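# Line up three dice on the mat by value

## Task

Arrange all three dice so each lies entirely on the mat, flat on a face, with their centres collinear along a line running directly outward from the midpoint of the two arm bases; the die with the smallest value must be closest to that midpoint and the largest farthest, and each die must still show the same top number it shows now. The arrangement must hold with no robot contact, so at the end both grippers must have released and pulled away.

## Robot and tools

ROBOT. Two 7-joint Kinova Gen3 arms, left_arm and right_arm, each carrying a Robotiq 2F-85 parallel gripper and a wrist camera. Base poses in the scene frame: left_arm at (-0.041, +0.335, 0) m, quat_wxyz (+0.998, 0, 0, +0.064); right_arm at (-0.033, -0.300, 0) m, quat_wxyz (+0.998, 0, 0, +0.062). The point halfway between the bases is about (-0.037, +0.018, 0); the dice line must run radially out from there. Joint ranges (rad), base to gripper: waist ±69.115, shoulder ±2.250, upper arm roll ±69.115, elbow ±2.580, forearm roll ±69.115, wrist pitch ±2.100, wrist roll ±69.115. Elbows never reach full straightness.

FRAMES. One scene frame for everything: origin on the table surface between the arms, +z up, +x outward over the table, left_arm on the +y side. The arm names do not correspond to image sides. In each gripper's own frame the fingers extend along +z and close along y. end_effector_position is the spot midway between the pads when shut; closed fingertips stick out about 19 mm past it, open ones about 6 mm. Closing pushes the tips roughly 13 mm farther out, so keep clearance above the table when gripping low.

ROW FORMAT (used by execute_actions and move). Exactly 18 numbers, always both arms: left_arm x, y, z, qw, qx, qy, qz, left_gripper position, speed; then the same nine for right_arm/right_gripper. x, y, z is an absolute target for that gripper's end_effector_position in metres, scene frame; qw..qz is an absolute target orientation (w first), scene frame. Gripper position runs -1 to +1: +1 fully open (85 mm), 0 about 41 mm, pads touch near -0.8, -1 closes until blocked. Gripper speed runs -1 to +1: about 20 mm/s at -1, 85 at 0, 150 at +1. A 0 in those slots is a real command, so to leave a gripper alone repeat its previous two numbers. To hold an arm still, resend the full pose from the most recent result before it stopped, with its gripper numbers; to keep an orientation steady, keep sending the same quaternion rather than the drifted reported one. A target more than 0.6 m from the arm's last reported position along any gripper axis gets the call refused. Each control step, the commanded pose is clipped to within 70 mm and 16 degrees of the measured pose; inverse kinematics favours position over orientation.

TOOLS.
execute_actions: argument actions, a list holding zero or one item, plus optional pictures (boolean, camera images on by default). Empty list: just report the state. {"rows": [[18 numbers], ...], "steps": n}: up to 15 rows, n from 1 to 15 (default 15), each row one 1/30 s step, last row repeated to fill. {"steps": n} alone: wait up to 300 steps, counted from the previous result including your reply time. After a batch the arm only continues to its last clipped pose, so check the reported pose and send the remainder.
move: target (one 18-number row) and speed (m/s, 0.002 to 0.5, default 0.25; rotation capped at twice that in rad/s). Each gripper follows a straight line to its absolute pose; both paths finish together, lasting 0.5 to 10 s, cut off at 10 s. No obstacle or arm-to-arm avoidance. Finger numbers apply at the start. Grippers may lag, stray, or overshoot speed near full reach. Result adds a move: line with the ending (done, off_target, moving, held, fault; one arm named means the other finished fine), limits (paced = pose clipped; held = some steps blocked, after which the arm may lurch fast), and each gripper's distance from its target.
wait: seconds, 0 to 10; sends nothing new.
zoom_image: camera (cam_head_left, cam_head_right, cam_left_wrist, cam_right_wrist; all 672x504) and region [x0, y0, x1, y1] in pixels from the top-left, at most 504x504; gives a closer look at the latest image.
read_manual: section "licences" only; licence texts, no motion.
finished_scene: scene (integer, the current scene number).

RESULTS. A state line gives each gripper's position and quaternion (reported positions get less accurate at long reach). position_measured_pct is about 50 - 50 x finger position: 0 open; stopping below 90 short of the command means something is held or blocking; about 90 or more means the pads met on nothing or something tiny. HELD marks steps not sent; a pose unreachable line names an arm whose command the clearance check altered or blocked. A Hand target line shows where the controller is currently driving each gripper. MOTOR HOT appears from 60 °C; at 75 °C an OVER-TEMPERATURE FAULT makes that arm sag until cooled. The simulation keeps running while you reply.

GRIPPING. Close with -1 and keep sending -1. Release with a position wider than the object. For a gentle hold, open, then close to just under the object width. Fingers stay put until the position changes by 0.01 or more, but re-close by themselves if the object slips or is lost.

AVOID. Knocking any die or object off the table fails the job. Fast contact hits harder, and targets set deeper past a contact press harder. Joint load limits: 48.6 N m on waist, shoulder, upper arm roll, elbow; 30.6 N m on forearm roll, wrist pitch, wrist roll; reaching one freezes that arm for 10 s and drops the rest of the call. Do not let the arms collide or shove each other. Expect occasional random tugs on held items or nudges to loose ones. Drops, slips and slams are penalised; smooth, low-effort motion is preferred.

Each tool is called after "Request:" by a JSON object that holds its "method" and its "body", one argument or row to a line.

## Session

Request:
{"method": "execute_actions", "body": {
  "actions": []
}}

Scene clock: 0.00 s of 4800.00 s.
left_arm: end_effector_position=(+0.6588, -0.0765, +0.1948) position_measured_pct=0.0 end_effector_quat_wxyz=(+0.570, +0.662, +0.390, -0.291) | right_arm: end_effector_position=(+0.2953, -0.0974, +0.2122) position_measured_pct=0.0 end_effector_quat_wxyz=(+0.101, -0.436, +0.891, +0.076)
Joint positions: left_arm=[-0.045  1.587  1.4    0.734 -0.016  0.945 -0.592] | right_arm=[-0.265  0.166 -0.13   2.039 -0.177  0.734  2.085]
Joint velocities: left_arm=[-0.002 -0.    -0.001 -0.     0.     0.001  0.   ] | right_arm=[-0.     0.001  0.     0.     0.001 -0.     0.   ]
Hand target (left_arm): +0.659, -0.077, +0.195; +0.570, +0.662, +0.390, -0.291
Hand target (right_arm): +0.295, -0.097, +0.212; +0.101, -0.436, +0.891, +0.076

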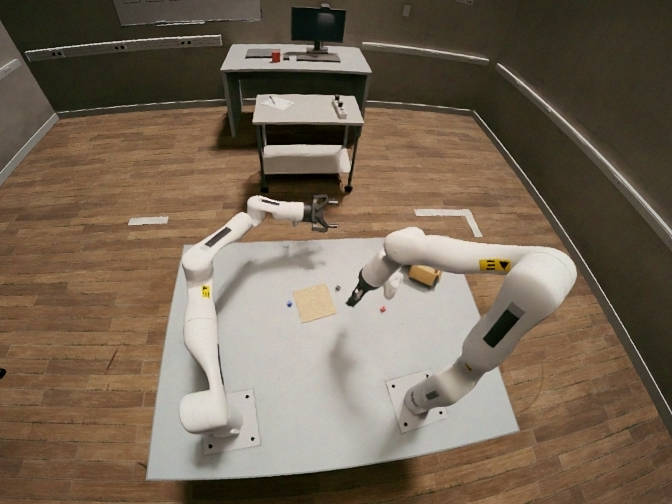

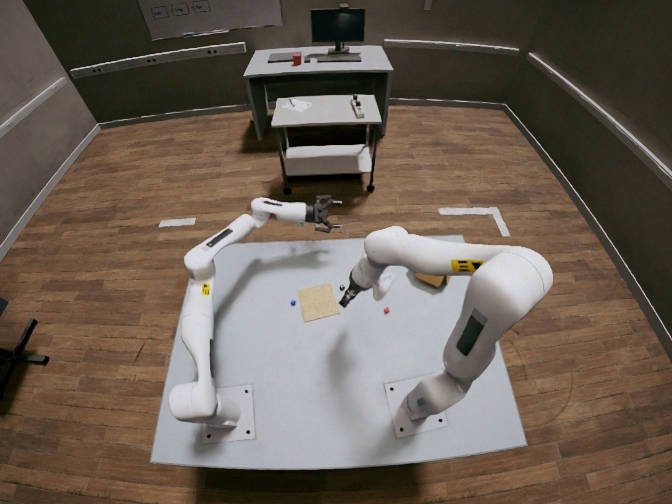

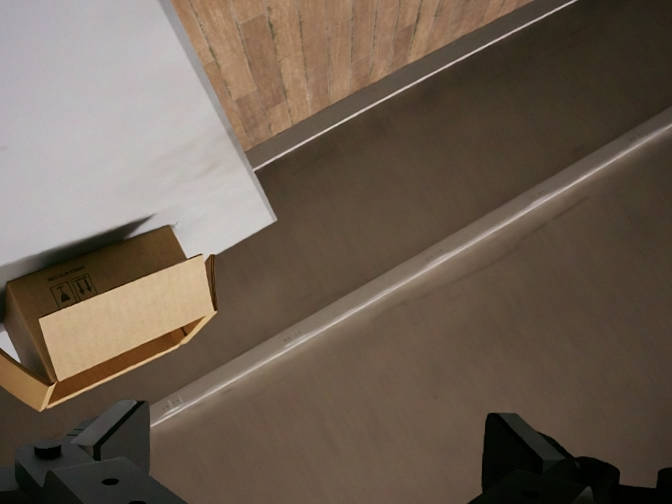

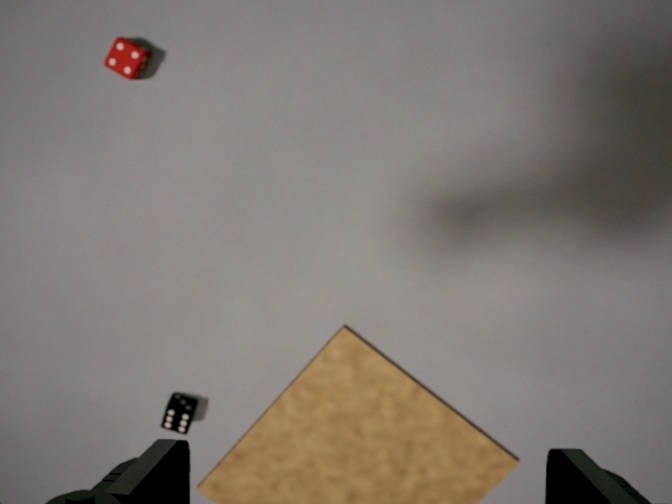

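Request:
{"method": "move", "body": {
  "target": [0.10,0.32,0.25,0,0.952,-0.307,0,1,0, 0.2953,-0.0974,0.2122,0.101,-0.436,0.891,0.076,1,0]
}}

Request:
{"method": "move", "body": {
  "target": [0.10,0.32,0.25,0,0.952,-0.307,0,1,0, 0.33,-0.05,0.36,0,1,0,0,1,0]
}}

Scene clock: 13.13 s of 4800.00 s.
left_arm: end_effector_position=(+0.0988, +0.3202, +0.2478) position_measured_pct=0.0 end_effector_quat_wxyz=(-0.003, +0.952, -0.306, -0.004) | right_arm: end_effector_position=(+0.2953, -0.0974, +0.2122) position_measured_pct=0.0 end_effector_quat_wxyz=(+0.101, -0.436, +0.891, +0.076)
Joint positions: left_arm=[-1.348  0.727  2.466  2.337 -0.431  1.435 -1.   ] | right_arm=[-0.266  0.166 -0.13   2.04  -0.176  0.733  2.083]
Joint velocities: left_arm=[-0.006  0.009 -0.    -0.001 -0.002  0.004  0.007] | right_arm=[ 0.002  0.001 -0.001 -0.001 -0.     0.    -0.002]
Hand target (left_arm): +0.099, +0.320, +0.248; -0.002, +0.952, -0.306, -0.004
Hand target (right_arm): +0.295, -0.097, +0.212; +0.101, -0.436, +0.891, +0.076
Off the commanded pose (left_arm): 0.003 m, 1 deg.
Off the commanded pose (right_arm): 0.000 m, 0 deg.
After step 90, 5.50 s passed at rest.
move: done

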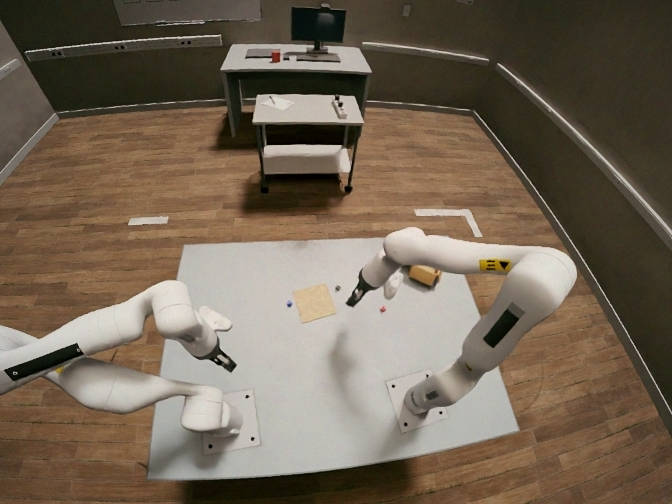

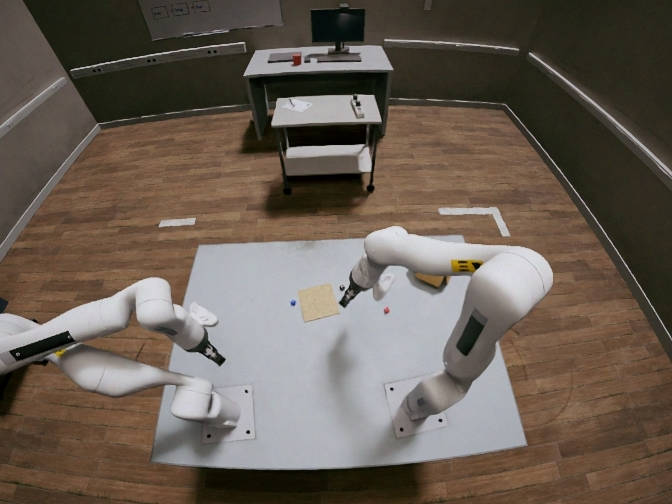

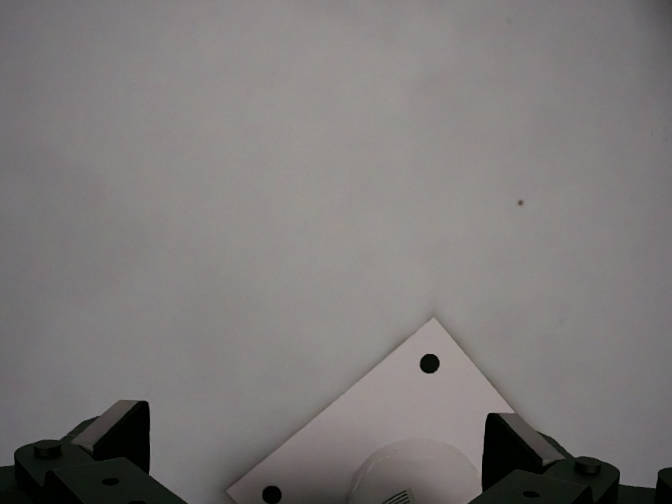

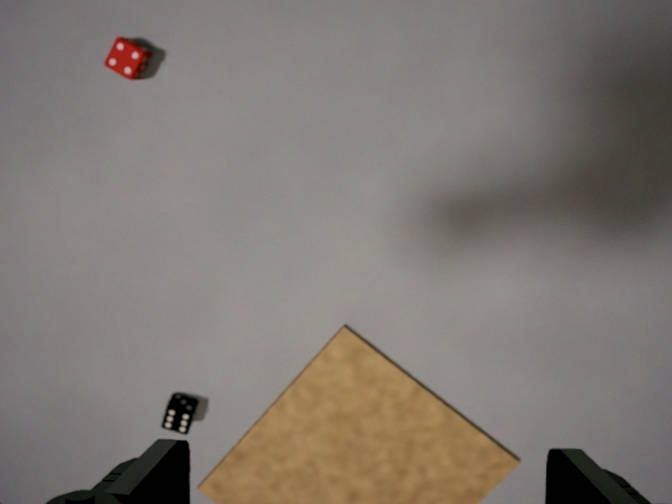

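Scene clock: 17.97 s of 4800.00 s.
left_arm: end_effector_position=(+0.1000, +0.3200, +0.2500) position_measured_pct=0.0 end_effector_quat_wxyz=(-0.000, +0.952, -0.307, +0.000) | right_arm: end_effector_position=(+0.3310, -0.0494, +0.3597) position_measured_pct=0.0 end_effector_quat_wxyz=(-0.000, +1.000, +0.001, +0.000)
Joint positions: left_arm=[-1.353  0.735  2.475  2.332 -0.432  1.44  -1.002] | right_arm=[-0.223  0.336 -0.463  1.298  0.148  1.541  3.921]
Joint velocities: left_arm=[-0.001 -0.     0.001 -0.001 -0.    -0.001 -0.001] | right_arm=[-0.002  0.001  0.001 -0.001  0.     0.     0.002]
Hand target (left_arm): +0.100, +0.320, +0.250; -0.000, +0.952, -0.307, +0.000
Hand target (right_arm): +0.331, -0.049, +0.360; +0.000, +1.000, +0.001, +0.000
Off the commanded pose (left_arm): 0.000 m, 0 deg.
Off the commanded pose (right_arm): 0.001 m, 0 deg.
move: done

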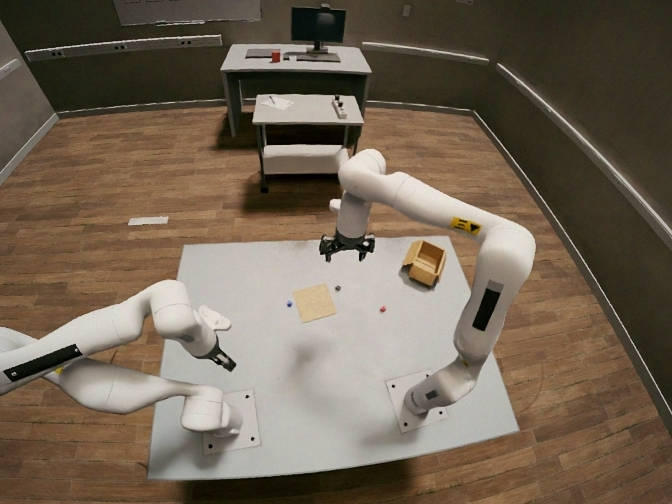

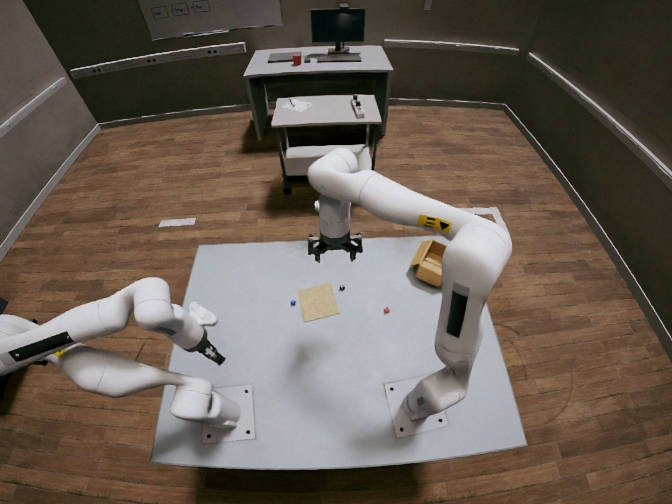

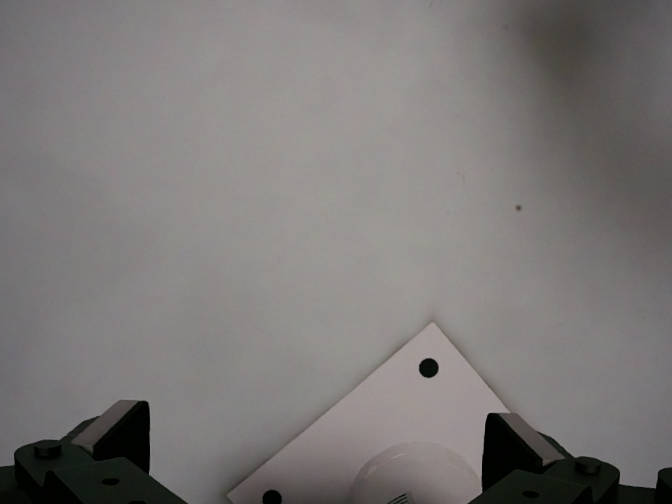

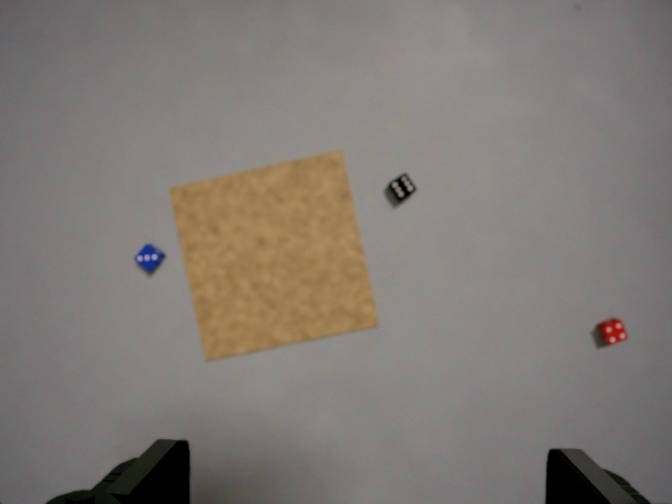

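Request:
{"method": "zoom_image", "body": {
  "camera": "cam_right_wrist",
  "region": [120, 150, 440, 300]
}}

Request:
{"method": "zoom_image", "body": {
  "camera": "cam_right_wrist",
  "region": [560, 290, 672, 374]
}}

Region (120, 150, 440, 300) of cam_right_wrist's 672x504 image, scaled by 1.575; it fills the top 236 rows of this view, and the rest is white.

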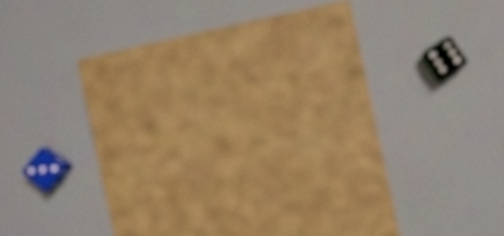

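Region (560, 290, 672, 374) of cam_right_wrist's 672x504 image, scaled by 4.500; it fills the top 378 rows of this view, and the rest is white.

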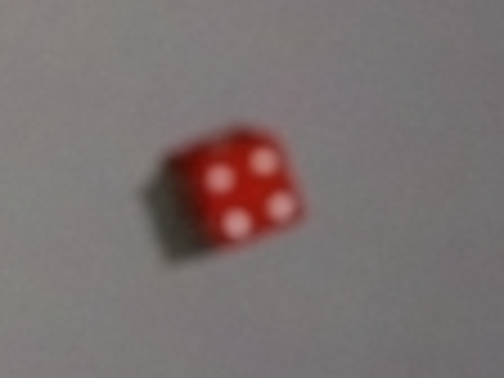

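Request:
{"method": "move", "body": {
  "target": [0.10,0.32,0.25,0,0.952,-0.307,0,1,0, 0.433,-0.098,0.10,0,0.966,0.259,0,1,0]
}}

Scene clock: 29.03 s of 4800.00 s.
left_arm: end_effector_position=(+0.1000, +0.3200, +0.2500) position_measured_pct=0.0 end_effector_quat_wxyz=(+0.000, +0.952, -0.307, +0.000) | right_arm: end_effector_position=(+0.4313, -0.0988, +0.1003) position_measured_pct=0.0 end_effector_quat_wxyz=(-0.000, +0.966, +0.260, +0.000)
Joint positions: left_arm=[-1.353  0.735  2.475  2.332 -0.432  1.44  -1.002] | right_arm=[-0.054  0.718 -0.458  1.574  0.369  0.936  4.478]
Joint velocities: left_arm=[-0.001  0.001 -0.    -0.    -0.     0.001 -0.   ] | right_arm=[ 0.     0.007  0.001  0.     0.    -0.     0.002]
Hand target (left_arm): +0.100, +0.320, +0.250; +0.000, +0.952, -0.307, -0.000
Hand target (right_arm): +0.431, -0.099, +0.100; -0.000, +0.966, +0.259, -0.000
Off the commanded pose (left_arm): 0.000 m, 0 deg.
Off the commanded pose (right_arm): 0.002 m, 0 deg.
After step 90, 6.53 s passed at rest.
move: done

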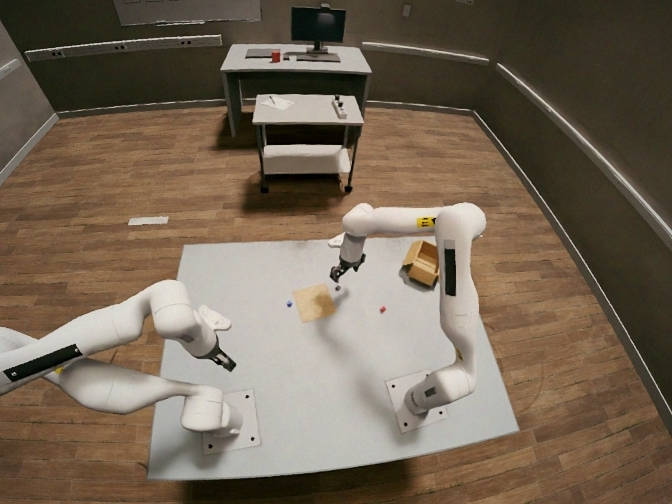

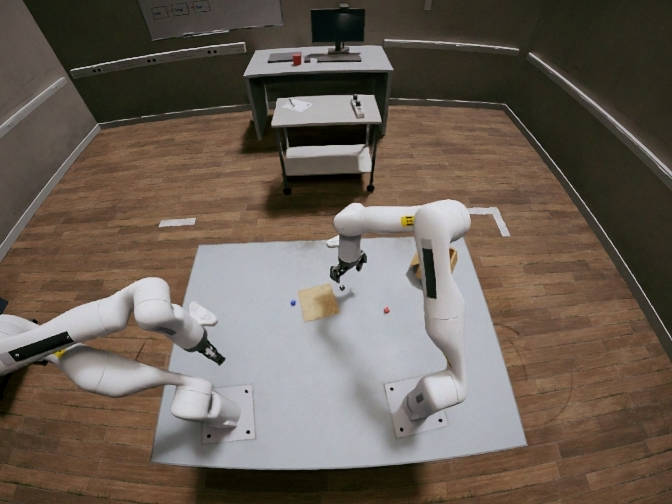

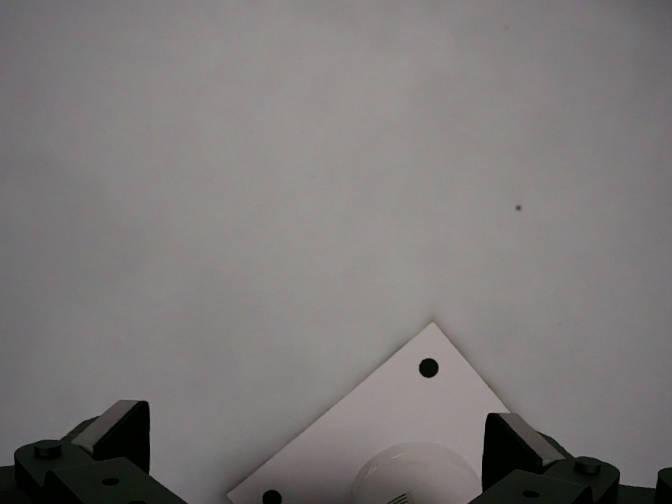

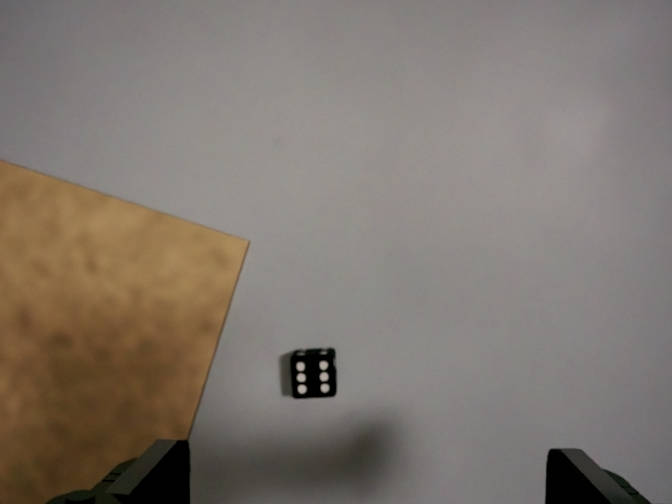

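Request:
{"method": "move", "body": {
  "target": [0.10,0.32,0.25,0,0.952,-0.307,0,1,0, 0.432,-0.0763,0.055,0,0.966,0.259,0,1,0]
}}

Scene clock: 35.47 s of 4800.00 s.
left_arm: end_effector_position=(+0.1000, +0.3200, +0.2500) position_measured_pct=0.0 end_effector_quat_wxyz=(+0.000, +0.952, -0.307, +0.000) | right_arm: end_effector_position=(+0.4321, -0.0766, +0.0552) position_measured_pct=0.0 end_effector_quat_wxyz=(+0.000, +0.966, +0.259, +0.000)
Joint positions: left_arm=[-1.353  0.735  2.475  2.332 -0.432  1.44  -1.002] | right_arm=[-0.115  0.804 -0.427  1.572  0.408  0.854  4.414]
Joint velocities: left_arm=[ 0.    -0.     0.001  0.     0.    -0.     0.   ] | right_arm=[-0.003  0.004 -0.001  0.     0.001  0.001 -0.001]
Hand target (left_arm): +0.100, +0.320, +0.250; -0.000, +0.952, -0.307, -0.000
Hand target (right_arm): +0.432, -0.076, +0.055; +0.000, +0.966, +0.259, +0.000
Off the commanded pose (left_arm): 0.000 m, 0 deg.
Off the commanded pose (right_arm): 0.000 m, 0 deg.
After step 90, 2.70 s passed at rest.
move: done

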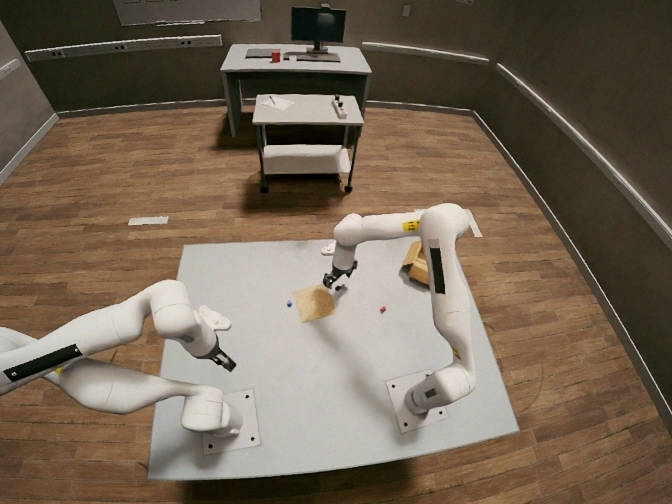

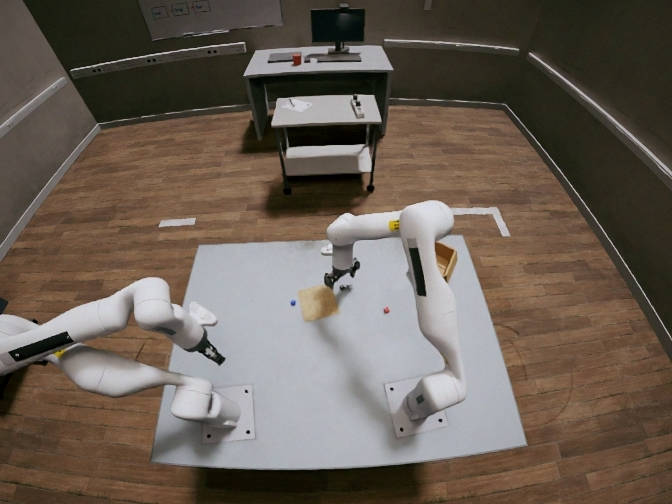

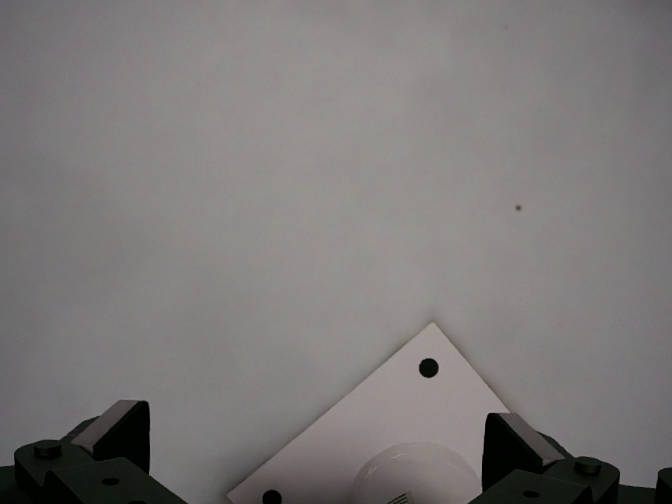

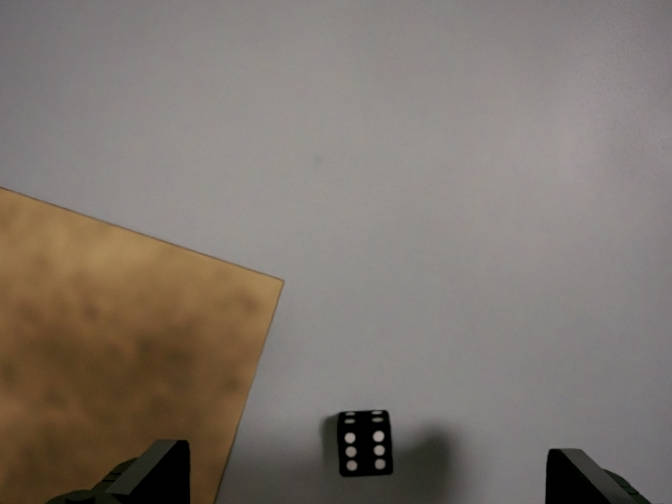

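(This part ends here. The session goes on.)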